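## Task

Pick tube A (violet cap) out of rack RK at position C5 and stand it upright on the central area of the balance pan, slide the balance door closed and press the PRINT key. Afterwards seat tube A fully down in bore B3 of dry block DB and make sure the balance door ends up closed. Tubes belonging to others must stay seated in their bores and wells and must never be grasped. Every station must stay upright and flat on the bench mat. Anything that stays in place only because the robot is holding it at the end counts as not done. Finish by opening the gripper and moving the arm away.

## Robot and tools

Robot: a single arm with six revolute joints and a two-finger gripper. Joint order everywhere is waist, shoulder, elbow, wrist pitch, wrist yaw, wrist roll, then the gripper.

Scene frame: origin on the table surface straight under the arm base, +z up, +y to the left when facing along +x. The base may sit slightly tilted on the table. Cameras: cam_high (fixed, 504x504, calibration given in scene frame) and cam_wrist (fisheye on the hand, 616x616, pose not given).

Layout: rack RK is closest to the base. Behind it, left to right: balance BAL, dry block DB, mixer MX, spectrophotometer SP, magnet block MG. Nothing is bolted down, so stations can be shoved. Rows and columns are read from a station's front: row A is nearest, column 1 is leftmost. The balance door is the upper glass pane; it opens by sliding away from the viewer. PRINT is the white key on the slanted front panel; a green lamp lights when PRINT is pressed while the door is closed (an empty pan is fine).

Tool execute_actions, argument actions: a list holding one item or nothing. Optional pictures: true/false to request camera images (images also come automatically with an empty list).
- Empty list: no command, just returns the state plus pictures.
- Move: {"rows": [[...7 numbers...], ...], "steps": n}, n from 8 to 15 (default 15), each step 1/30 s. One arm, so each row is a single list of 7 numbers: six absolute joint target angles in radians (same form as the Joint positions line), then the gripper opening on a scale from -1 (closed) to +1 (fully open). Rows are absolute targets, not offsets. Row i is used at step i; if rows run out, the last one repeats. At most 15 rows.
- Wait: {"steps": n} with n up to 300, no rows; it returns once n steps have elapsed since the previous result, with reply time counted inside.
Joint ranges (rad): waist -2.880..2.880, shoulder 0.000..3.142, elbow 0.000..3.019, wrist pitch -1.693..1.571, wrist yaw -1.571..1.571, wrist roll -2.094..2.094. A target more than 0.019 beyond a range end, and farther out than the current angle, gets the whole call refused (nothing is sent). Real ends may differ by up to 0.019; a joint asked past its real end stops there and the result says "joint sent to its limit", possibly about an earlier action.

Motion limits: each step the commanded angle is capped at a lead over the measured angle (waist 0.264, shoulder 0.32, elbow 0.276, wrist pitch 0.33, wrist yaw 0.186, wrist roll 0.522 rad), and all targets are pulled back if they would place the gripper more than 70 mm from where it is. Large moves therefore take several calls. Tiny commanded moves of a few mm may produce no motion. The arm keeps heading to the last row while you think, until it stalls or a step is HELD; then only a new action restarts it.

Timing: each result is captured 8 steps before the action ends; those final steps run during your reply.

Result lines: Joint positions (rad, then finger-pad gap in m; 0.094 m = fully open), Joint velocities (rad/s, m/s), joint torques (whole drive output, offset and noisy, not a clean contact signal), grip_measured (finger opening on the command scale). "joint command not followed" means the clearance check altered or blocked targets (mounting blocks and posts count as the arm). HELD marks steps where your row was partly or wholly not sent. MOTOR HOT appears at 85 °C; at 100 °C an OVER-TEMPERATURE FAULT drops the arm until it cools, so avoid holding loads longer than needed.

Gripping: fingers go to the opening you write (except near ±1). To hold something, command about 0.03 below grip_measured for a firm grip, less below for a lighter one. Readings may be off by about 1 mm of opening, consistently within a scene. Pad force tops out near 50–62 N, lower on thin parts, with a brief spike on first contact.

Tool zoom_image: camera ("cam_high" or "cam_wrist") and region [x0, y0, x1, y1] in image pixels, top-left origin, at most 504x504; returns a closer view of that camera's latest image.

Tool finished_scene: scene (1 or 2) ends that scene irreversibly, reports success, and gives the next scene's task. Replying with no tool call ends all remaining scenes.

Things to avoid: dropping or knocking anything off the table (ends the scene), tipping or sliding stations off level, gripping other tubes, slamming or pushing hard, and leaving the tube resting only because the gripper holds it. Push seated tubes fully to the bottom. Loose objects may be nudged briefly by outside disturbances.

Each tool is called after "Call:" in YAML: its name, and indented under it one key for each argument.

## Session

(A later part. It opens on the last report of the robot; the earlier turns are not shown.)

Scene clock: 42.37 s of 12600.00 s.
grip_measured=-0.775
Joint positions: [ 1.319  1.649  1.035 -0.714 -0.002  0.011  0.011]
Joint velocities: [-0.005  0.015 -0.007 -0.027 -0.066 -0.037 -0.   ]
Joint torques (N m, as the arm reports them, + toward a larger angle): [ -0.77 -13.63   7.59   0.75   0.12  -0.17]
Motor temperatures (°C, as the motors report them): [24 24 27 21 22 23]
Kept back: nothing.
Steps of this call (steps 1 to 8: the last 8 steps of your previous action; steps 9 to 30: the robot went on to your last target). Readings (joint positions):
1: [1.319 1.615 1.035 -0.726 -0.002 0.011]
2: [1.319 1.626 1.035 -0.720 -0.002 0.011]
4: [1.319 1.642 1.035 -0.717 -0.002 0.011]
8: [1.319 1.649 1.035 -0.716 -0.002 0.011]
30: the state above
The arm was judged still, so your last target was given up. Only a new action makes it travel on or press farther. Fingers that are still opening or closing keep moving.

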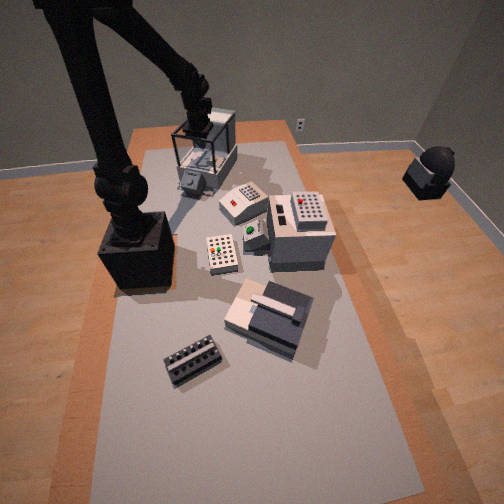

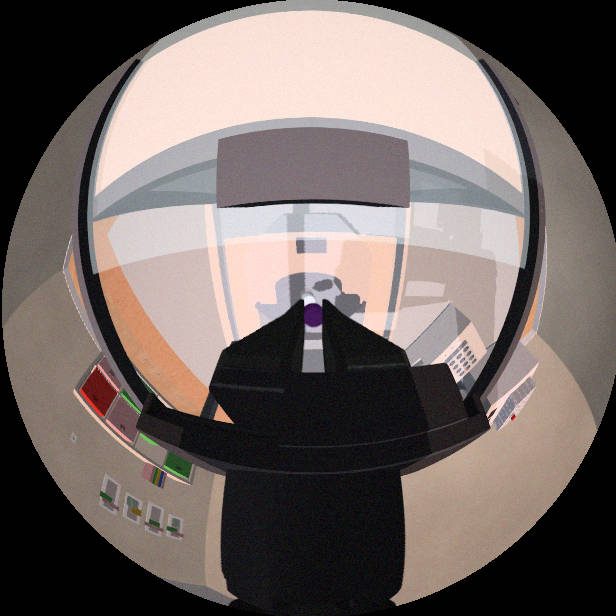

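Call:
execute_actions:
  actions:
    - {"rows":[[1.305,1.64,1.035,-0.69,0,0,-0.8],[1.305,1.64,1.03,-0.68,0,0,-0.8],[1.305,1.64,1.025,-0.675,0,0,-0.8],[1.305,1.64,1.02,-0.67,0,0,-0.8],[1.305,1.64,1.015,-0.665,0,0,-0.8]]}

Call:
execute_actions:
  actions:
    - {"steps":30}
  pictures: true

Call:
zoom_image:
  camera: "cam_high"
  region: [165, 110, 245, 190]

Scene clock: 43.13 s of 12600.00 s.
grip_measured=-0.775
Joint positions: [ 1.319  1.649  1.014 -0.682 -0.002  0.011  0.011]
Joint velocities: [-0.015 -0.015 -0.085  0.007 -0.007 -0.051 -0.001]
Joint torques (N m, as the arm reports them, + toward a larger angle): [ -0.79 -13.4    7.02   0.78   0.11  -0.17]
Motor temperatures (°C, as the motors report them): [24 24 27 21 22 23]
Steps of this call (steps 1 to 16: nothing new was sent; steps 17 to 23: the first 7 steps of this action). Readings (joint positions):
17: [1.319 1.649 1.035 -0.712 -0.002 0.011]
18: [1.319 1.649 1.033 -0.707 -0.002 0.011]
20: [1.319 1.649 1.027 -0.694 -0.002 0.011]
23: the state above

Scene clock: 44.13 s of 12600.00 s.
grip_measured=-0.775
Joint positions: [ 1.319  1.649  1.008 -0.68  -0.002  0.011  0.011]
Joint velocities: [-0.005 -0.015 -0.007 -0.017 -0.051 -0.007 -0.   ]
Joint torques (N m, as the arm reports them, + toward a larger angle): [ -0.74 -13.28   6.95   0.8    0.12  -0.17]
Motor temperatures (°C, as the motors report them): [24 24 27 21 22 23]
Kept back: nothing.
Steps of this call (steps 1 to 8: the last 8 steps of your previous action; steps 9 to 15: the robot went on to your last target; steps 16 to 30: nothing new was sent). Readings (joint positions):
1: [1.319 1.649 1.011 -0.681 -0.002 0.011]
2: [1.319 1.649 1.009 -0.681 -0.002 0.011]
4: [1.319 1.649 1.008 -0.681 -0.002 0.011]
8: [1.319 1.649 1.008 -0.680 -0.002 0.011]
30: the state above
The arm was judged still, so your last target was given up. Only a new action makes it travel on or press farther. Fingers that are still opening or closing keep moving.

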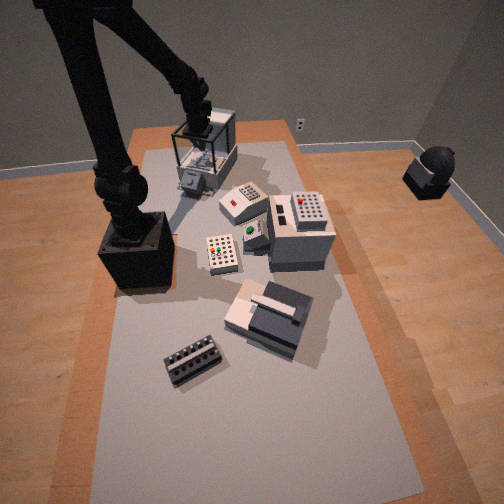

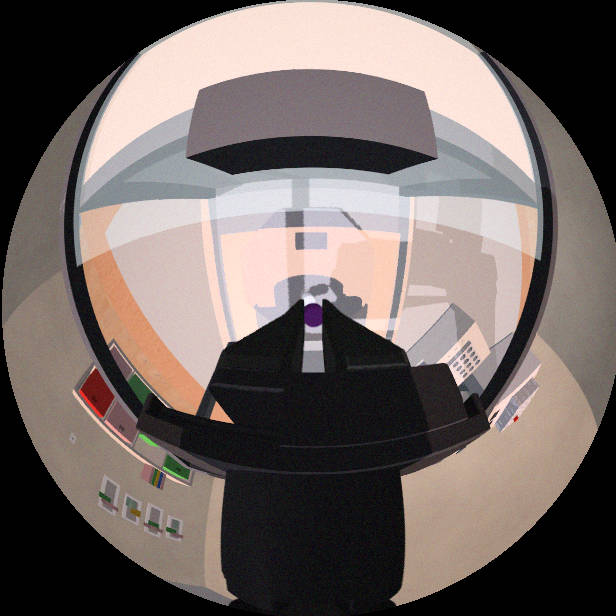

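Region (165, 110, 245, 190) of cam_high's 504x504 image, scaled by 6.300, with more detail than that image has.

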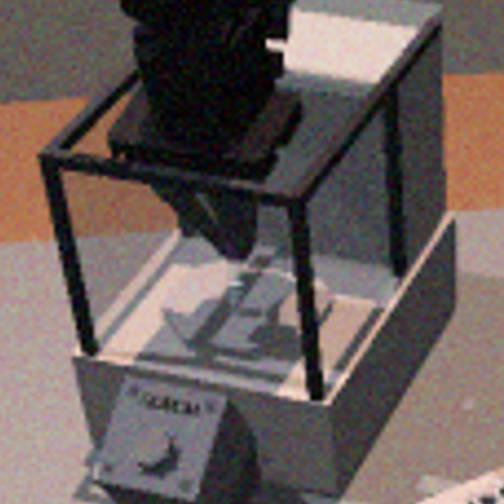

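Call:
execute_actions:
  actions:
    - {"rows":[[1.305,1.655,1.015,-0.66,0,0,-0.8],[1.305,1.66,1.015,-0.655,0,0,-0.8],[1.305,1.665,1.015,-0.65,0,0,-0.8],[1.305,1.67,1.015,-0.645,0,0,-0.8],[1.305,1.675,1.015,-0.635,0,0,-0.8]]}

Call:
execute_actions:
  actions:
    - {"steps":30}
  pictures: true

Call:
zoom_image:
  camera: "cam_high"
  region: [165, 110, 245, 190]

Scene clock: 44.87 s of 12600.00 s.
grip_measured=-0.775
Joint positions: [ 1.319  1.659  1.008 -0.653 -0.002  0.011  0.011]
Joint velocities: [-0.005  0.005 -0.012  0.125  0.037 -0.007  0.001]
Joint torques (N m, as the arm reports them, + toward a larger angle): [ -0.61 -11.19   6.87   0.67   0.11  -0.16]
Motor temperatures (°C, as the motors report them): [24 24 27 21 22 23]
Steps of this call (steps 1 to 15: nothing new was sent; steps 16 to 22: the first 7 steps of this action). Readings (joint positions):
16: [1.319 1.649 1.008 -0.679 -0.002 0.011]
17: [1.319 1.649 1.008 -0.676 -0.002 0.011]
19: [1.319 1.652 1.008 -0.668 -0.002 0.011]
22: the state above

Scene clock: 45.87 s of 12600.00 s.
grip_measured=-0.775
Joint positions: [ 1.319  1.659  1.008 -0.65  -0.002  0.011  0.011]
Joint velocities: [ 0.005 -0.024  0.007 -0.012 -0.037  0.007 -0.002]
Joint torques (N m, as the arm reports them, + toward a larger angle): [ -0.79 -11.34   6.92   0.83   0.12  -0.17]
Motor temperatures (°C, as the motors report them): [24 24 27 21 22 23]
Kept back: nothing.
Steps of this call (steps 1 to 8: the last 8 steps of your previous action; steps 9 to 15: the robot went on to your last target; steps 16 to 30: nothing new was sent). Readings (joint positions):
1: [1.319 1.659 1.008 -0.651 -0.002 0.011]
2: [1.319 1.659 1.008 -0.650 -0.002 0.011]
4: [1.319 1.659 1.008 -0.650 -0.002 0.011]
8: [1.319 1.659 1.008 -0.650 -0.002 0.011]
30: the state above
The arm was judged still, so your last target was given up. Only a new action makes it travel on or press farther. Fingers that are still opening or closing keep moving.

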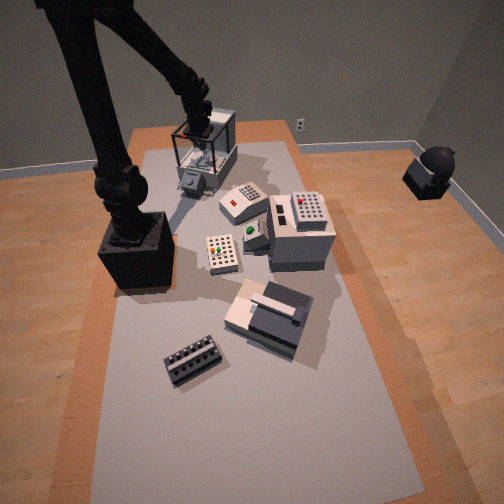

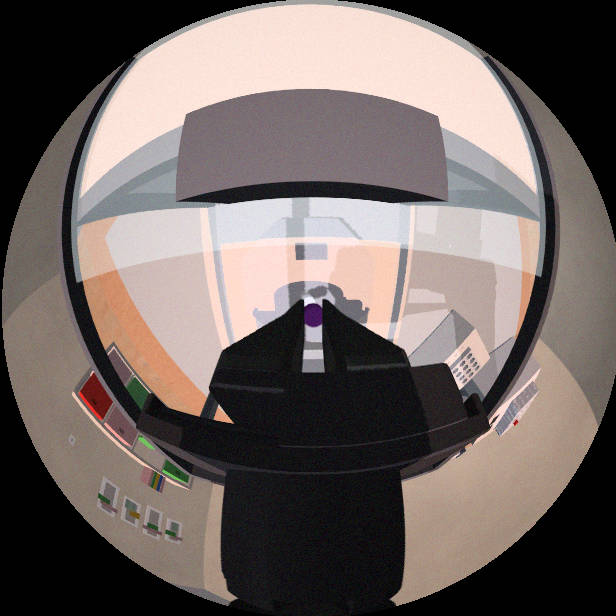

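Region (165, 110, 245, 190) of cam_high's 504x504 image, scaled by 6.300, with more detail than that image has.

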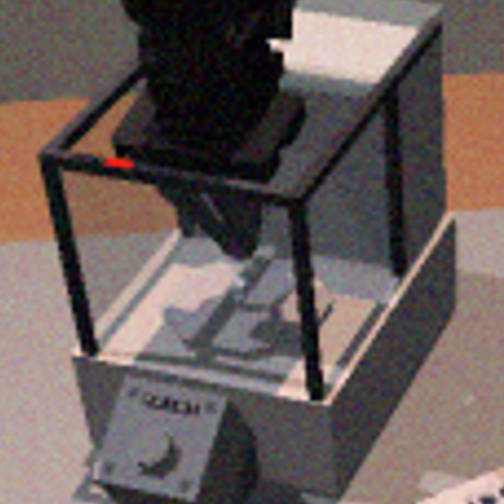

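Call:
execute_actions:
  actions:
    - {"rows":[[1.305,1.64,1.01,-0.63,0,0,-0.8],[1.305,1.635,1.005,-0.62,0,0,-0.8],[1.305,1.635,1.0,-0.61,0,0,-0.8],[1.305,1.635,0.995,-0.6,0,0,-0.8],[1.305,1.635,0.99,-0.59,0,0,-0.8],[1.305,1.635,0.985,-0.58,0,0,-0.8],[1.305,1.635,0.98,-0.57,0,0,-0.8],[1.305,1.635,0.975,-0.56,0,0,-0.8],[1.305,1.635,0.97,-0.55,0,0,-0.8],[1.305,1.635,0.965,-0.535,0,0,-0.8]]}

Call:
execute_actions:
  actions:
    - {"steps":30}
  pictures: true

Call:
zoom_image:
  camera: "cam_high"
  region: [165, 110, 245, 190]

Scene clock: 47.30 s of 12600.00 s.
grip_measured=-0.775
Joint positions: [ 1.319  1.649  0.989 -0.604 -0.002  0.011  0.011]
Joint velocities: [-0.005 -0.083 -0.115  0.261  0.007  0.022  0.   ]
Joint torques (N m, as the arm reports them, + toward a larger angle): [ -0.73 -13.51   6.18   0.83   0.12  -0.17]
Motor temperatures (°C, as the motors report them): [24 24 27 21 22 23]
Steps of this call (steps 1 to 36: nothing new was sent; steps 37 to 43: the first 7 steps of this action). Readings (joint positions):
37: [1.319 1.658 1.008 -0.649 -0.002 0.011]
38: [1.319 1.656 1.007 -0.646 -0.002 0.011]
40: [1.319 1.654 1.001 -0.631 -0.002 0.011]
43: the state above

Scene clock: 48.30 s of 12600.00 s.
grip_measured=-0.775
Joint positions: [ 1.319  1.641  0.968 -0.55  -0.002  0.011  0.011]
Joint velocities: [-0.015 -0.024  0.012 -0.017 -0.037  0.037  0.   ]
Joint torques (N m, as the arm reports them, + toward a larger angle): [ -0.79 -12.91   6.18   0.97   0.12  -0.17]
Motor temperatures (°C, as the motors report them): [24 24 27 21 22 23]
Kept back: nothing.
Steps of this call (steps 1 to 8: the last 8 steps of your previous action; steps 9 to 30: the robot went on to your last target). Readings (joint positions):
1: [1.319 1.647 0.985 -0.594 -0.002 0.011]
2: [1.319 1.646 0.980 -0.584 -0.002 0.011]
4: [1.319 1.643 0.972 -0.564 -0.002 0.011]
8: [1.319 1.641 0.968 -0.552 -0.002 0.011]
30: the state above
The arm was judged still, so your last target was given up. Only a new action makes it travel on or press farther. Fingers that are still opening or closing keep moving.

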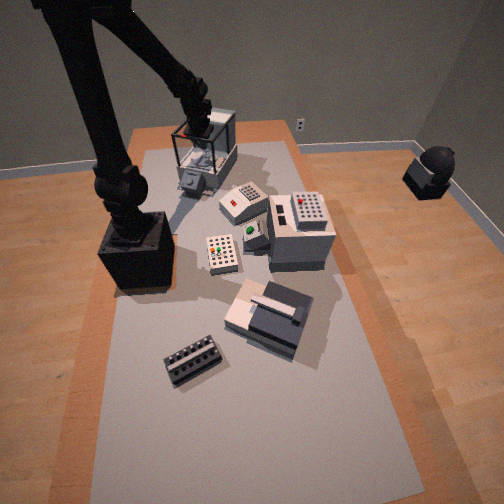

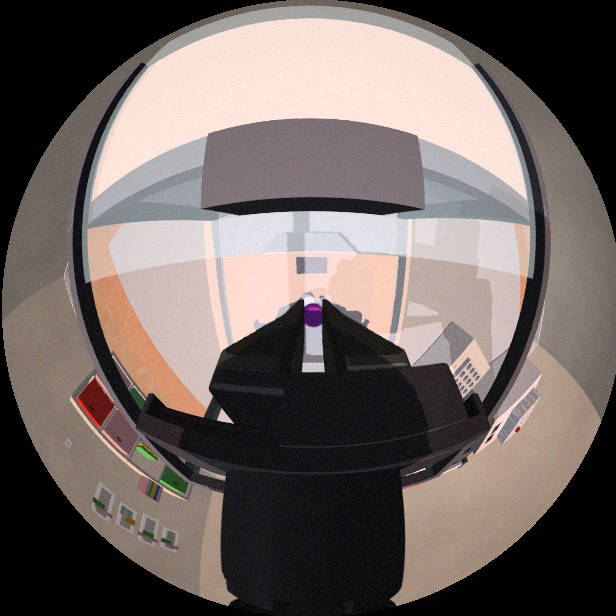

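Region (165, 110, 245, 190) of cam_high's 504x504 image, scaled by 6.300, with more detail than that image has.

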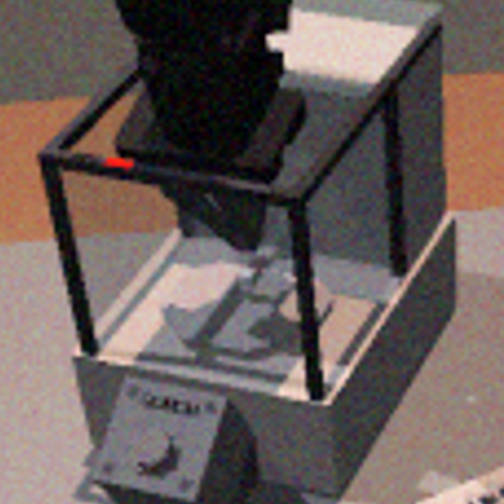

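Call:
execute_actions:
  actions:
    - {"rows":[[1.305,1.625,1.03,-0.58,0,0,-0.8],[1.305,1.625,1.045,-0.61,0,0,-0.8],[1.305,1.625,1.05,-0.64,0,0,-0.8],[1.305,1.625,1.05,-0.66,0,0,-0.8],[1.305,1.625,1.05,-0.675,0,0,-0.8],[1.305,1.625,1.05,-0.675,0,0,-0.8],[1.305,1.63,1.05,-0.675,0,0,-0.8],[1.305,1.64,1.05,-0.675,0,0,-0.8],[1.305,1.65,1.05,-0.675,0,0,-0.8],[1.305,1.655,1.05,-0.675,0,0,-0.8],[1.305,1.66,1.05,-0.675,0,0,-0.8],[1.305,1.665,1.05,-0.675,0,0,-0.8],[1.305,1.67,1.05,-0.675,0,0,-0.8]]}

Call:
execute_actions:
  actions:
    - {"steps":30}
  pictures: true

Call:
zoom_image:
  camera: "cam_high"
  region: [165, 110, 245, 190]

Call:
zoom_image:
  camera: "cam_wrist"
  region: [230, 200, 390, 360]

Scene clock: 49.23 s of 12600.00 s.
grip_measured=-0.775
Joint positions: [ 1.319  1.641  1.009 -0.652 -0.002  0.011  0.011]
Joint velocities: [ 0.005  0.005  0.056 -0.203 -0.051 -0.007  0.001]
Joint torques (N m, as the arm reports them, + toward a larger angle): [ -0.76 -13.23   9.35   0.1    0.12  -0.17]
Motor temperatures (°C, as the motors report them): [24 24 27 21 22 23]
Steps of this call (steps 1 to 21: nothing new was sent; steps 22 to 28: the first 7 steps of this action). Readings (joint positions):
22: [1.319 1.641 0.970 -0.554 -0.002 0.011]
23: [1.319 1.641 0.976 -0.568 -0.002 0.011]
25: [1.319 1.641 0.992 -0.610 -0.002 0.011]
28: the state above

Scene clock: 50.23 s of 12600.00 s.
grip_measured=-0.775
Joint positions: [ 1.319  1.66   1.014 -0.666 -0.002  0.011  0.011]
Joint velocities: [-0.005 -0.015  0.007  0.022 -0.007 -0.022 -0.   ]
Joint torques (N m, as the arm reports them, + toward a larger angle): [ -0.78 -11.85   9.07   0.01   0.11  -0.17]
Motor temperatures (°C, as the motors report them): [24 24 27 21 22 23]
Kept back: nothing.
Steps of this call (steps 1 to 8: the last 8 steps of your previous action; steps 9 to 30: the robot went on to your last target). Readings (joint positions):
1: [1.319 1.641 1.010 -0.657 -0.002 0.011]
2: [1.319 1.641 1.010 -0.661 -0.002 0.011]
4: [1.319 1.643 1.010 -0.665 -0.002 0.011]
8: [1.319 1.658 1.010 -0.665 -0.002 0.011]
30: the state above
The arm was judged still, so your last target was given up. Only a new action makes it travel on or press farther. Fingers that are still opening or closing keep moving.

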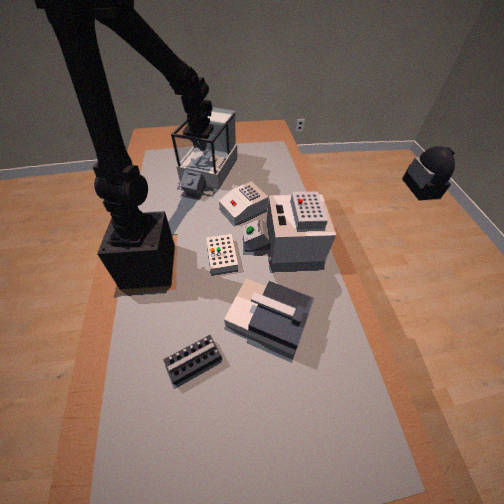

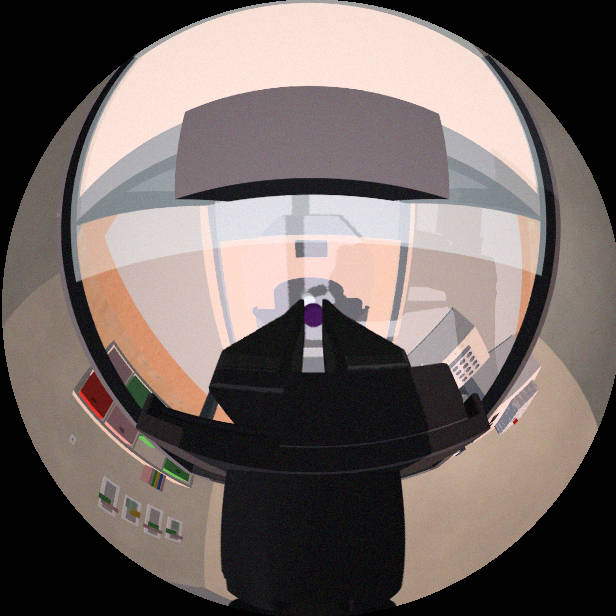

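Region (165, 110, 245, 190) of cam_high's 504x504 image, scaled by 6.300, with more detail than that image has.

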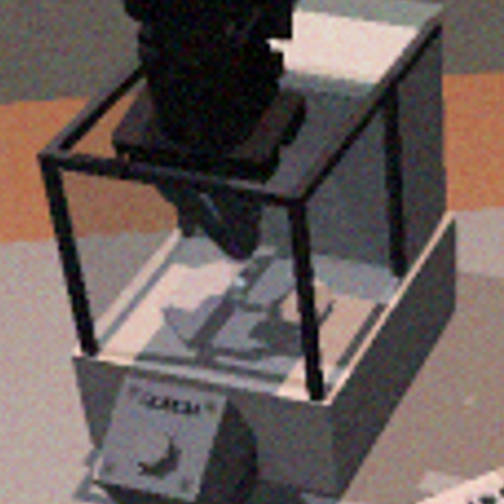

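Region (230, 200, 390, 360) of cam_wrist's 616x616 image, scaled by 3.150, with more detail than that image has.

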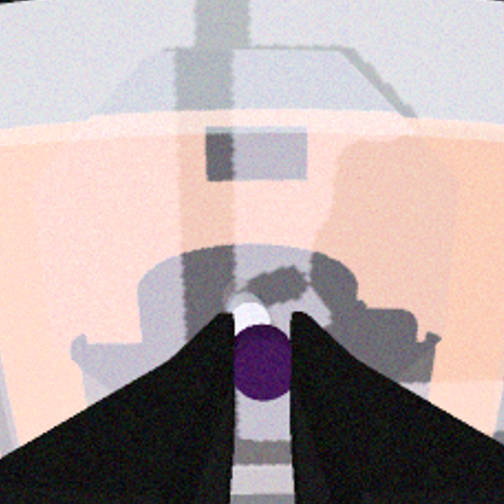

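Call:
execute_actions:
  actions:
    - {"rows":[[1.305,1.665,1.05,-0.675,0,0,-0.76],[1.305,1.665,1.05,-0.675,0,0,-0.73],[1.305,1.665,1.05,-0.675,0,0,-0.68],[1.305,1.665,1.05,-0.675,0,0,-0.6],[1.305,1.665,1.05,-0.675,0,0,-0.5],[1.305,1.665,1.05,-0.675,0,0,-0.5],[1.305,1.655,1.06,-0.69,0,0,-0.5],[1.305,1.645,1.07,-0.71,0,0,-0.5],[1.305,1.635,1.08,-0.73,0,0,-0.5],[1.305,1.625,1.09,-0.75,0,0,-0.5],[1.305,1.615,1.1,-0.77,0,0,-0.5],[1.305,1.605,1.11,-0.79,0,0,-0.5],[1.305,1.595,1.12,-0.81,0,0,-0.5],[1.305,1.585,1.13,-0.83,0,0,-0.5],[1.305,1.575,1.14,-0.85,0,0,-0.5]]}

Call:
execute_actions:
  actions:
    - {"rows":[[1.305,1.57,1.16,-0.88,0,0,-0.5],[1.305,1.565,1.18,-0.91,0,0,-0.5],[1.305,1.56,1.2,-0.94,0,0,-0.6],[1.305,1.555,1.22,-0.97,0,0,-0.7],[1.305,1.55,1.24,-1.0,0,0,-0.8],[1.305,1.55,1.26,-1.02,0,0,-1],[1.305,1.555,1.28,-1.04,0,0,-1],[1.305,1.56,1.3,-1.06,0,0,-1],[1.305,1.57,1.32,-1.07,0,0,-1],[1.305,1.585,1.34,-1.07,0,0,-1],[1.305,1.6,1.36,-1.07,0,0,-1],[1.305,1.62,1.385,-1.07,0,0,-1],[1.305,1.64,1.41,-1.07,0,0,-1],[1.305,1.66,1.435,-1.07,0,0,-1],[1.305,1.68,1.46,-1.07,0,0,-1]]}

Call:
execute_actions:
  actions:
    - {"steps":35}
  pictures: true

Call:
zoom_image:
  camera: "cam_high"
  region: [150, 80, 260, 190]

Scene clock: 51.37 s of 12600.00 s.
grip_measured=-0.505
Joint positions: [ 1.319  1.66   1.014 -0.669 -0.002  0.011  0.023]
Joint velocities: [-0.005  0.015  0.032 -0.134 -0.022  0.007  0.004]
Joint torques (N m, as the arm reports them, + toward a larger angle): [ -0.77 -13.13   9.63  -0.07   0.12  -0.17]
Motor temperatures (°C, as the motors report them): [24 24 27 21 22 23]
Steps of this call (steps 1 to 27: nothing new was sent; steps 28 to 34: the first 7 steps of this action). Readings (joint positions):
28: [1.319 1.660 1.014 -0.666 -0.002 0.011]
29: [1.319 1.660 1.014 -0.666 -0.002 0.011]
31: [1.319 1.660 1.014 -0.666 -0.002 0.011]
34: the state above

Scene clock: 51.87 s of 12600.00 s.
grip_measured=-0.962
Joint positions: [ 1.319  1.572  1.196 -0.987 -0.002  0.011  0.002]
Joint velocities: [-0.005 -0.151  0.662 -0.647 -0.007  0.007 -0.042]
Joint torques (N m, as the arm reports them, + toward a larger angle): [ -0.77 -13.59  10.83   0.14   0.12  -0.16]
Motor temperatures (°C, as the motors report them): [24 24 27 21 22 23]
Steps of this call (steps 1 to 8: the last 8 steps of your previous action; steps 9 to 15: the first 7 steps of this action). Readings (joint positions):
9: [1.319 1.622 1.076 -0.827 -0.002 0.011]
10: [1.319 1.612 1.091 -0.852 -0.002 0.011]
12: [1.319 1.593 1.129 -0.908 -0.002 0.011]
15: the state above

Scene clock: 53.03 s of 12600.00 s.
grip_measured=-0.982
Joint positions: [ 1.319  1.691  1.426 -1.064 -0.002  0.011  0.001]
Joint velocities: [-0.005 -0.015  0.002 -0.002 -0.022  0.007  0.   ]
Joint torques (N m, as the arm reports them, + toward a larger angle): [ -0.83 -15.6   10.39   0.08   0.12  -0.17]
Motor temperatures (°C, as the motors report them): [24 24 27 21 22 23]
Kept back: nothing.
Steps of this call (steps 1 to 8: the last 8 steps of your previous action; steps 9 to 30: the robot went on to your last target; steps 31 to 35: nothing new was sent). Readings (joint positions):
1: [1.319 1.569 1.219 -1.009 -0.002 0.011]
2: [1.319 1.568 1.241 -1.028 -0.002 0.011]
4: [1.319 1.570 1.282 -1.050 -0.002 0.011]
8: [1.319 1.615 1.374 -1.062 -0.002 0.011]
35: the state above
The arm was judged still, so your last target was given up. Only a new action makes it travel on or press farther. Fingers that are still opening or closing keep moving.

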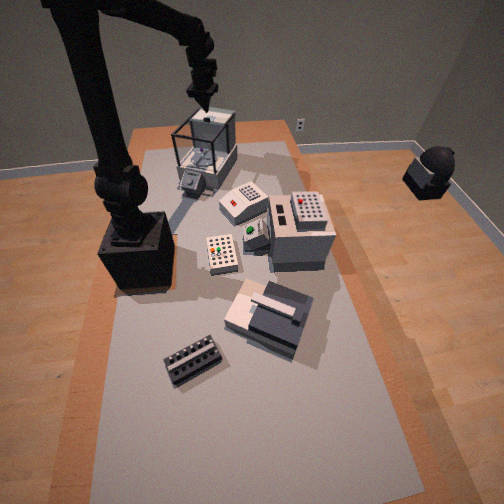

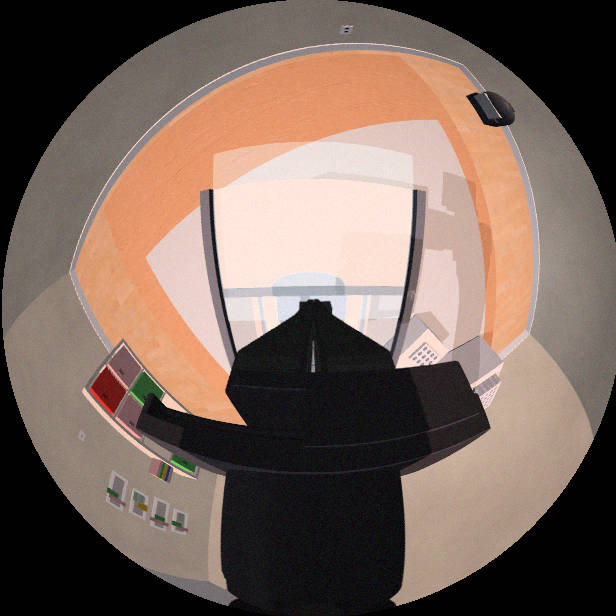

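Region (150, 80, 260, 190) of cam_high's 504x504 image, scaled by 4.582, with more detail than that image has.

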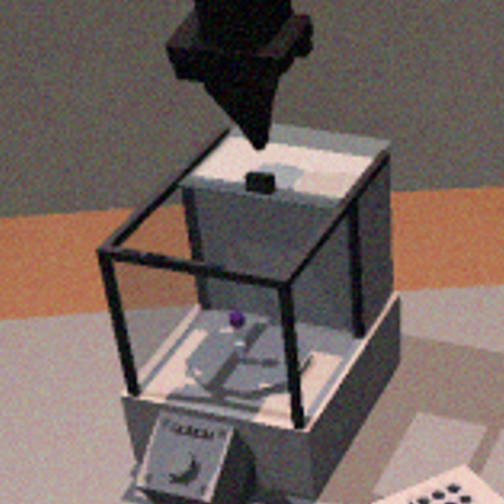

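Call:
execute_actions:
  actions:
    - {"rows":[[1.305,1.7,1.49,-1.09,0,0,-1],[1.305,1.72,1.52,-1.12,0,0,-1],[1.305,1.74,1.55,-1.15,0,0,-1],[1.305,1.76,1.58,-1.18,0,0,-1],[1.305,1.78,1.6,-1.21,0,0,-1],[1.305,1.8,1.62,-1.24,0,0,-1],[1.305,1.815,1.635,-1.26,0,0,-1],[1.305,1.83,1.635,-1.28,0,0,-1],[1.305,1.84,1.635,-1.29,0,0,-1],[1.305,1.85,1.635,-1.295,0,0,-1],[1.305,1.855,1.635,-1.295,0,0,-1]]}

Call:
execute_actions:
  actions:
    - {"steps":35}
  pictures: true

Call:
zoom_image:
  camera: "cam_high"
  region: [150, 80, 260, 190]

Scene clock: 53.83 s of 12600.00 s.
grip_measured=-0.982
Joint positions: [ 1.319  1.767  1.555 -1.204 -0.002  0.011  0.001]
Joint velocities: [-0.024  0.562  0.764 -0.657 -0.037  0.022  0.   ]
Joint torques (N m, as the arm reports them, + toward a larger angle): [ -0.83 -14.49  10.31  -0.12   0.12  -0.17]
Motor temperatures (°C, as the motors report them): [24 24 27 21 22 23]
Steps of this call (steps 1 to 17: nothing new was sent; steps 18 to 24: the first 7 steps of this action). Readings (joint positions):
18: [1.319 1.691 1.427 -1.067 -0.002 0.011]
19: [1.319 1.694 1.434 -1.080 -0.002 0.011]
21: [1.319 1.714 1.470 -1.127 -0.002 0.011]
24: the state above

Scene clock: 55.00 s of 12600.00 s.
grip_measured=-0.982
Joint positions: [ 1.319  1.862  1.603 -1.287 -0.002  0.011  0.001]
Joint velocities: [-0.005  0.005  0.012 -0.032 -0.051 -0.022  0.001]
Joint torques (N m, as the arm reports them, + toward a larger angle): [ -0.95 -17.43   9.98  -0.37   0.11  -0.17]
Motor temperatures (°C, as the motors report them): [24 24 27 21 22 23]
Kept back: nothing.
Steps of this call (steps 1 to 8: the last 8 steps of your previous action; steps 9 to 30: the robot went on to your last target; steps 31 to 35: nothing new was sent). Readings (joint positions):
1: [1.319 1.785 1.578 -1.225 -0.002 0.011]
2: [1.319 1.801 1.593 -1.242 -0.002 0.011]
4: [1.319 1.825 1.601 -1.265 -0.002 0.011]
8: [1.319 1.863 1.601 -1.284 -0.002 0.011]
35: the state above
The arm was judged still, so your last target was given up. Only a new action makes it travel on or press farther. Fingers that are still opening or closing keep moving.

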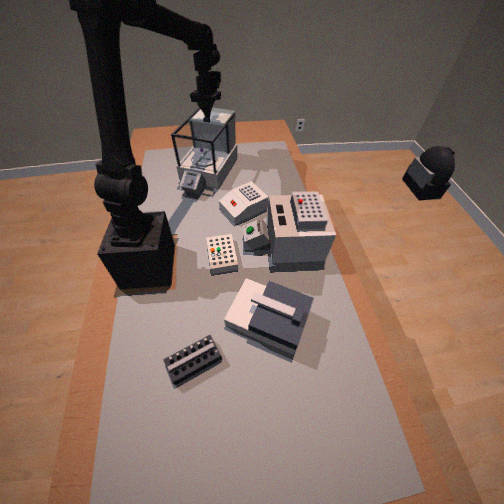

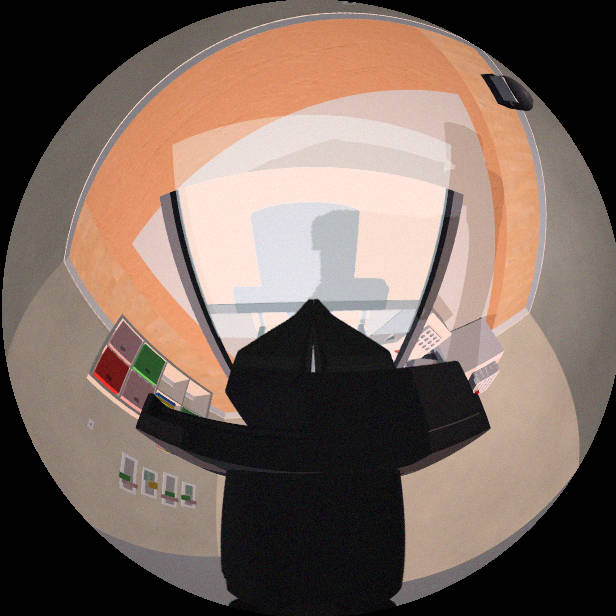

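Region (150, 80, 260, 190) of cam_high's 504x504 image, scaled by 4.582, with more detail than that image has.

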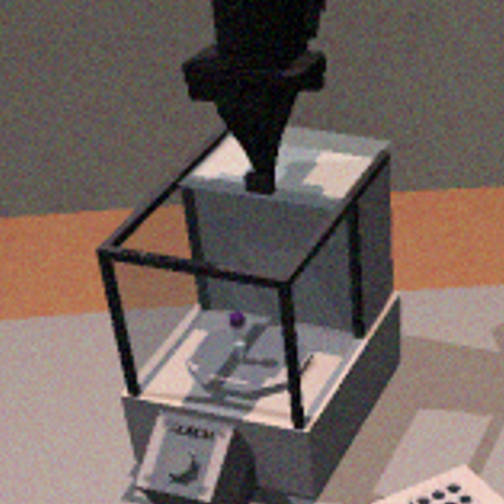

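Call:
execute_actions:
  actions:
    - {"rows":[[1.305,1.855,1.66,-1.25,0,0,-1],[1.305,1.86,1.665,-1.23,0,0,-1],[1.305,1.865,1.665,-1.22,0,0,-1],[1.305,1.87,1.665,-1.22,0,0,-1],[1.305,1.878,1.665,-1.22,0,0,-1],[1.305,1.886,1.665,-1.22,0,0,-1],[1.305,1.894,1.665,-1.22,0,0,-1],[1.305,1.9,1.665,-1.22,0,0,-1]]}

Call:
execute_actions:
  actions:
    - {"steps":30}
  pictures: true

Call:
zoom_image:
  camera: "cam_high"
  region: [150, 80, 260, 190]

Scene clock: 55.60 s of 12600.00 s.
grip_measured=-0.982
Joint positions: [ 1.319  1.869  1.616 -1.233 -0.002  0.011  0.001]
Joint velocities: [-0.015  0.093  0.095  0.032 -0.066 -0.037 -0.001]
Joint torques (N m, as the arm reports them, + toward a larger angle): [ -0.9  -15.53  10.85   0.3    0.1   -0.17]
Motor temperatures (°C, as the motors report them): [24 24 27 21 22 23]
Steps of this call (steps 1 to 11: nothing new was sent; steps 12 to 18: the first 7 steps of this action). Readings (joint positions):
12: [1.319 1.862 1.603 -1.283 -0.002 0.011]
13: [1.319 1.862 1.604 -1.273 -0.002 0.011]
15: [1.319 1.863 1.606 -1.248 -0.002 0.011]
18: the state above

Scene clock: 56.60 s of 12600.00 s.
grip_measured=-0.982
Joint positions: [ 1.319  1.879  1.626 -1.229 -0.002  0.011  0.001]
Joint velocities: [-0.005 -0.015  0.007  0.002  0.022 -0.007  0.   ]
Joint torques (N m, as the arm reports them, + toward a larger angle): [ -0.94 -15.47  10.56   0.33   0.1   -0.16]
Motor temperatures (°C, as the motors report them): [24 25 27 21 22 23]
Kept back: nothing.
Steps of this call (steps 1 to 8: the last 8 steps of your previous action; steps 9 to 30: the robot went on to your last target). Readings (joint positions):
1: [1.319 1.873 1.618 -1.232 -0.002 0.011]
2: [1.319 1.876 1.621 -1.232 -0.002 0.011]
4: [1.319 1.878 1.625 -1.229 -0.002 0.011]
8: [1.319 1.879 1.626 -1.229 -0.002 0.011]
30: the state above
The arm was judged still, so your last target was given up. Only a new action makes it travel on or press farther. Fingers that are still opening or closing keep moving.

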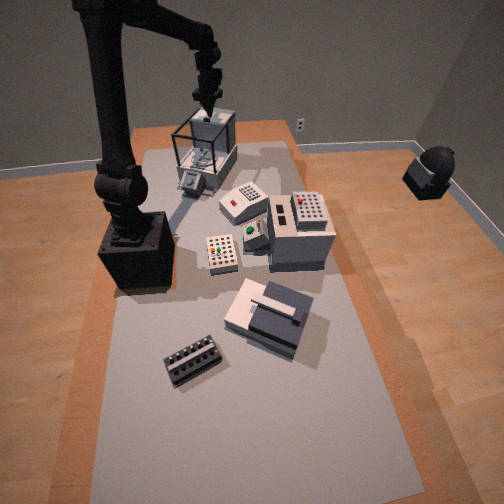

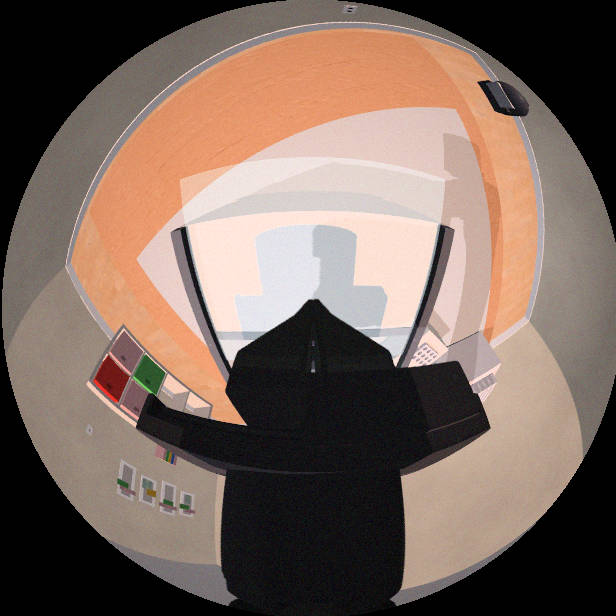

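Region (150, 80, 260, 190) of cam_high's 504x504 image, scaled by 4.582, with more detail than that image has.

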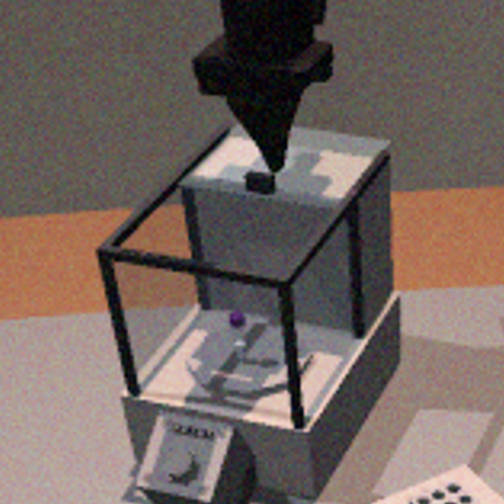

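Call:
execute_actions:
  actions:
    - {"rows":[[1.305,1.91,1.665,-1.23,0,0,-1],[1.305,1.92,1.665,-1.235,0,0,-1]]}

Call:
execute_actions:
  actions:
    - {"steps":30}
  pictures: true

Call:
zoom_image:
  camera: "cam_high"
  region: [150, 80, 260, 190]

Scene clock: 57.17 s of 12600.00 s.
grip_measured=-0.982
Joint positions: [ 1.319  1.884  1.632 -1.231 -0.002  0.011  0.001]
Joint velocities: [-0.015 -0.024 -0.007 -0.022 -0.022 -0.022 -0.001]
Joint torques (N m, as the arm reports them, + toward a larger angle): [ -0.92 -14.08  10.09  -0.1    0.1   -0.17]
Motor temperatures (°C, as the motors report them): [24 25 28 21 22 23]
Steps of this call (steps 1 to 10: nothing new was sent; steps 11 to 17: the first 7 steps of this action). Readings (joint positions):
11: [1.319 1.879 1.626 -1.229 -0.002 0.011]
12: [1.319 1.880 1.627 -1.230 -0.002 0.011]
14: [1.319 1.882 1.630 -1.231 -0.002 0.011]
17: the state above

Scene clock: 58.17 s of 12600.00 s.
grip_measured=-0.982
Joint positions: [ 1.319  1.884  1.632 -1.231 -0.002  0.011  0.001]
Joint velocities: [-0.015 -0.005 -0.007 -0.002 -0.022 -0.007 -0.001]
Joint torques (N m, as the arm reports them, + toward a larger angle): [ -0.89 -14.31  10.1   -0.11   0.1   -0.17]
Motor temperatures (°C, as the motors report them): [24 25 28 21 22 23]
Kept back: nothing.
Steps of this call (steps 1 to 8: the last 8 steps of your previous action; steps 9 to 15: the robot went on to your last target; steps 16 to 30: nothing new was sent). Readings (joint positions):
1: [1.319 1.884 1.632 -1.231 -0.002 0.011]
2: [1.319 1.884 1.632 -1.231 -0.002 0.011]
4: [1.319 1.884 1.632 -1.231 -0.002 0.011]
8: [1.319 1.884 1.632 -1.231 -0.002 0.011]
30: the state above
The arm was judged still, so your last target was given up. Only a new action makes it travel on or press farther. Fingers that are still opening or closing keep moving.

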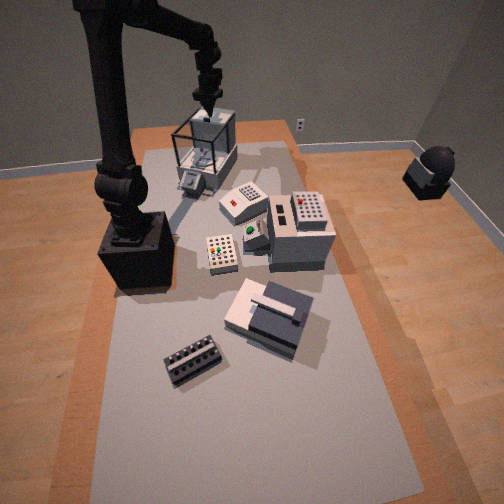

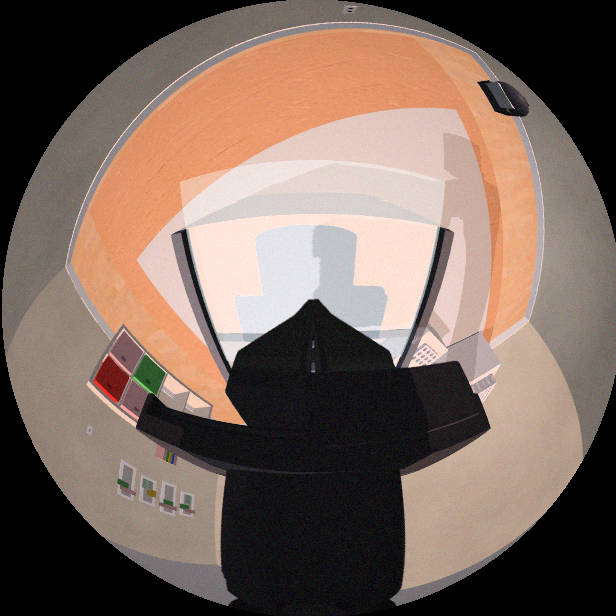

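Region (150, 80, 260, 190) of cam_high's 504x504 image, scaled by 4.582, with more detail than that image has.

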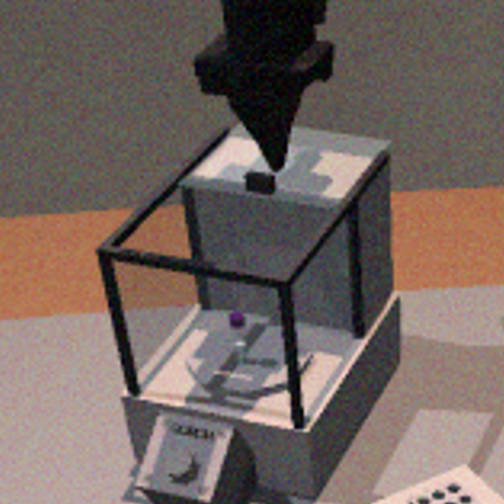

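Call:
execute_actions:
  actions:
    - {"rows":[[1.305,1.865,1.635,-1.22,0,0,-1],[1.305,1.853,1.618,-1.215,0,0,-1],[1.305,1.841,1.601,-1.21,0,0,-1],[1.305,1.829,1.584,-1.205,0,0,-1],[1.305,1.817,1.567,-1.2,0,0,-1],[1.305,1.805,1.55,-1.195,0,0,-1],[1.305,1.793,1.533,-1.19,0,0,-1],[1.305,1.781,1.516,-1.185,0,0,-1],[1.305,1.769,1.499,-1.18,0,0,-1],[1.305,1.757,1.482,-1.175,0,0,-1],[1.305,1.745,1.465,-1.17,0,0,-1],[1.305,1.733,1.448,-1.165,0,0,-1],[1.305,1.721,1.431,-1.16,0,0,-1],[1.305,1.709,1.414,-1.155,0,0,-1],[1.305,1.698,1.397,-1.145,0,0,-1]]}

Call:
execute_actions:
  actions:
    - {"steps":30}
  pictures: true

Call:
zoom_image:
  camera: "cam_high"
  region: [150, 80, 260, 190]

Scene clock: 59.27 s of 12600.00 s.
grip_measured=-0.982
Joint positions: [ 1.319  1.837  1.563 -1.206 -0.002  0.011  0.001]
Joint velocities: [-0.005 -0.386 -0.569  0.105 -0.037  0.022  0.   ]
Joint torques (N m, as the arm reports them, + toward a larger angle): [ -0.7  -18.52   7.85   0.28   0.1   -0.17]
Motor temperatures (°C, as the motors report them): [24 25 28 21 22 23]
Steps of this call (steps 1 to 26: nothing new was sent; steps 27 to 33: the first 7 steps of this action). Readings (joint positions):
27: [1.319 1.882 1.632 -1.231 -0.002 0.011]
28: [1.319 1.881 1.630 -1.229 -0.002 0.011]
30: [1.319 1.870 1.613 -1.219 -0.002 0.011]
33: the state above

Scene clock: 60.27 s of 12600.00 s.
grip_measured=-0.982
Joint positions: [ 1.319  1.711  1.394 -1.154 -0.002  0.011  0.001]
Joint velocities: [-0.005 -0.015 -0.007 -0.002 -0.007 -0.022  0.001]
Joint torques (N m, as the arm reports them, + toward a larger angle): [ -0.81 -15.88   7.69   0.33   0.1   -0.17]
Motor temperatures (°C, as the motors report them): [24 25 28 21 22 23]
Kept back: nothing.
Steps of this call (steps 1 to 8: the last 8 steps of your previous action; steps 9 to 30: the robot went on to your last target). Readings (joint positions):
1: [1.319 1.825 1.544 -1.203 -0.002 0.011]
2: [1.319 1.813 1.526 -1.196 -0.002 0.011]
4: [1.319 1.789 1.492 -1.183 -0.002 0.011]
8: [1.319 1.741 1.427 -1.160 -0.002 0.011]
30: the state above
The arm was judged still, so your last target was given up. Only a new action makes it travel on or press farther. Fingers that are still opening or closing keep moving.

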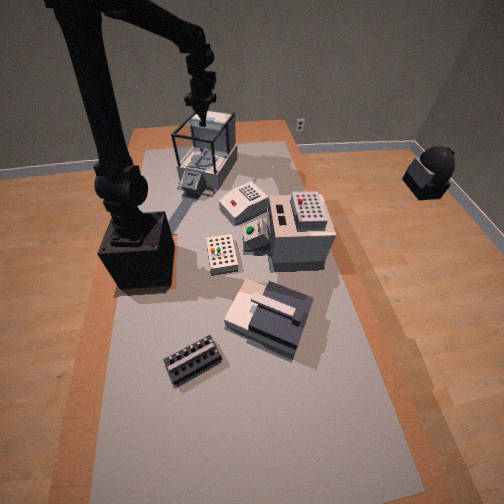

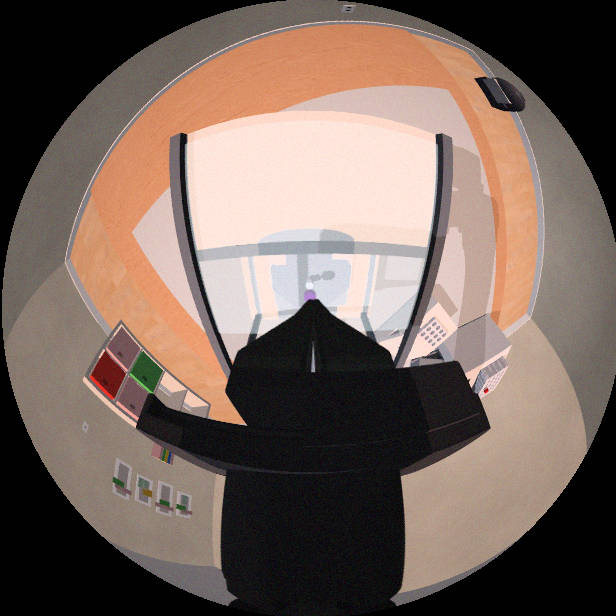

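Region (150, 80, 260, 190) of cam_high's 504x504 image, scaled by 4.582, with more detail than that image has.

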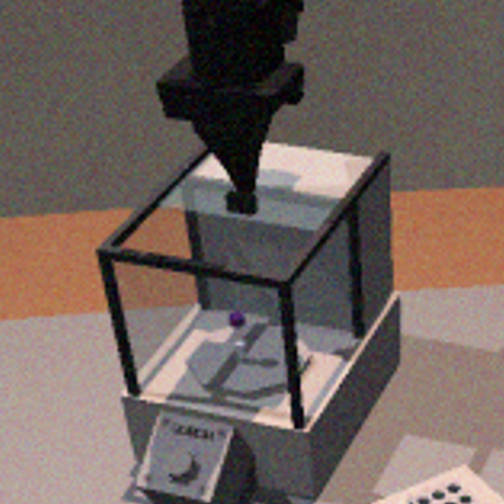

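Call:
execute_actions:
  actions:
    - {"rows":[[1.305,1.686,1.376,-1.14,0,0,-1],[1.305,1.674,1.358,-1.135,0,0,-1],[1.305,1.662,1.341,-1.13,0,0,-1],[1.305,1.65,1.324,-1.125,0,0,-1],[1.305,1.638,1.307,-1.12,0,0,-1],[1.305,1.626,1.29,-1.115,0,0,-1],[1.305,1.614,1.273,-1.11,0,0,-1],[1.305,1.602,1.256,-1.105,0,0,-1],[1.305,1.59,1.24,-1.1,0,0,-1],[1.305,1.578,1.224,-1.095,0,0,-1],[1.305,1.566,1.208,-1.09,0,0,-1],[1.305,1.554,1.192,-1.087,0,0,-1],[1.305,1.542,1.176,-1.084,0,0,-1],[1.305,1.53,1.16,-1.08,0,0,-1],[1.305,1.518,1.145,-1.078,0,0,-1]]}

Call:
execute_actions:
  actions:
    - {"steps":30}
  pictures: true

Call:
zoom_image:
  camera: "cam_high"
  region: [150, 80, 260, 190]

Scene clock: 61.23 s of 12600.00 s.
grip_measured=-0.982
Joint positions: [ 1.319  1.659  1.306 -1.118 -0.002  0.011  0.001]
Joint velocities: [-0.005 -0.396 -0.545  0.129  0.037 -0.037 -0.   ]
Joint torques (N m, as the arm reports them, + toward a larger angle): [ -0.79 -15.73   7.29   0.06   0.1   -0.17]
Motor temperatures (°C, as the motors report them): [24 25 28 21 22 23]
Steps of this call (steps 1 to 22: nothing new was sent; steps 23 to 29: the first 7 steps of this action). Readings (joint positions):
23: [1.319 1.711 1.392 -1.151 -0.002 0.011]
24: [1.319 1.708 1.385 -1.145 -0.002 0.011]
26: [1.319 1.694 1.360 -1.131 -0.002 0.011]
29: the state above

Scene clock: 62.23 s of 12600.00 s.
grip_measured=-0.982
Joint positions: [ 1.319  1.528  1.142 -1.083 -0.002  0.011  0.001]
Joint velocities: [ 0.005 -0.015  0.002  0.022  0.007 -0.022 -0.   ]
Joint torques (N m, as the arm reports them, + toward a larger angle): [ -0.7  -12.61   7.48   0.26   0.1   -0.17]
Motor temperatures (°C, as the motors report them): [24 25 28 21 22 23]
Kept back: nothing.
Steps of this call (steps 1 to 8: the last 8 steps of your previous action; steps 9 to 30: the robot went on to your last target). Readings (joint positions):
1: [1.319 1.646 1.287 -1.114 -0.002 0.011]
2: [1.319 1.633 1.269 -1.111 -0.002 0.011]
4: [1.319 1.606 1.235 -1.102 -0.002 0.011]
8: [1.319 1.557 1.173 -1.085 -0.002 0.011]
30: the state above
The arm was judged still, so your last target was given up. Only a new action makes it travel on or press farther. Fingers that are still opening or closing keep moving.

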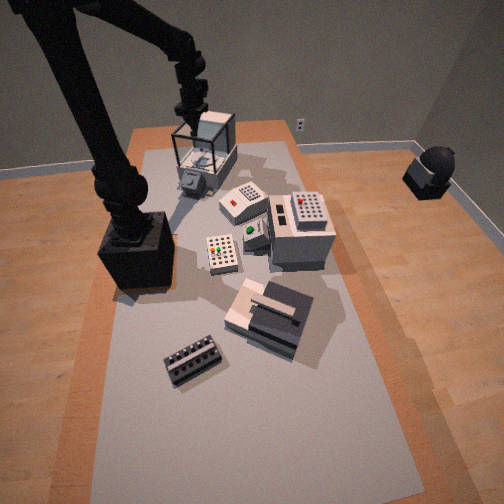

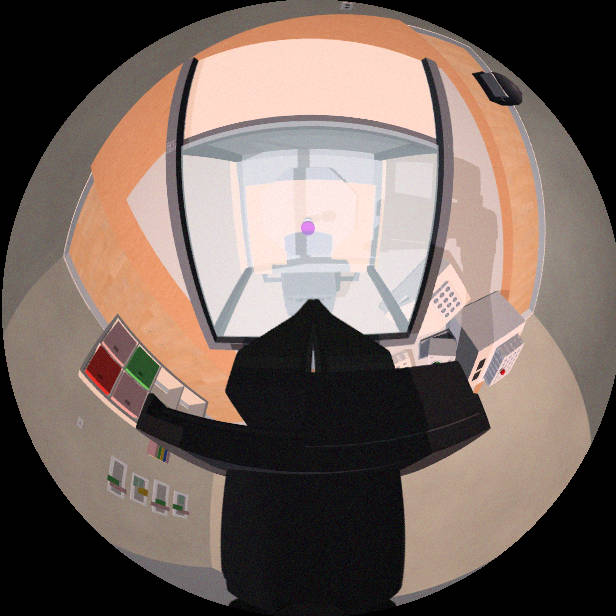

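Region (150, 80, 260, 190) of cam_high's 504x504 image, scaled by 4.582, with more detail than that image has.

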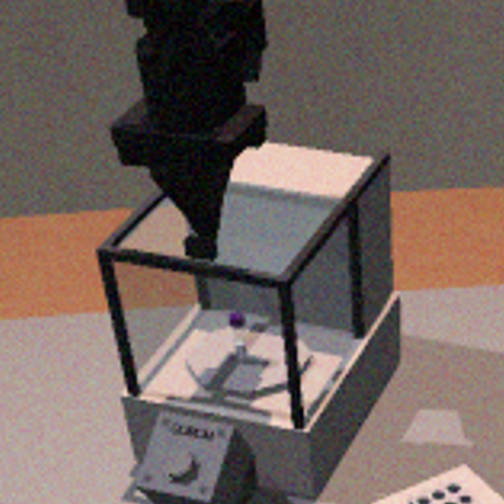

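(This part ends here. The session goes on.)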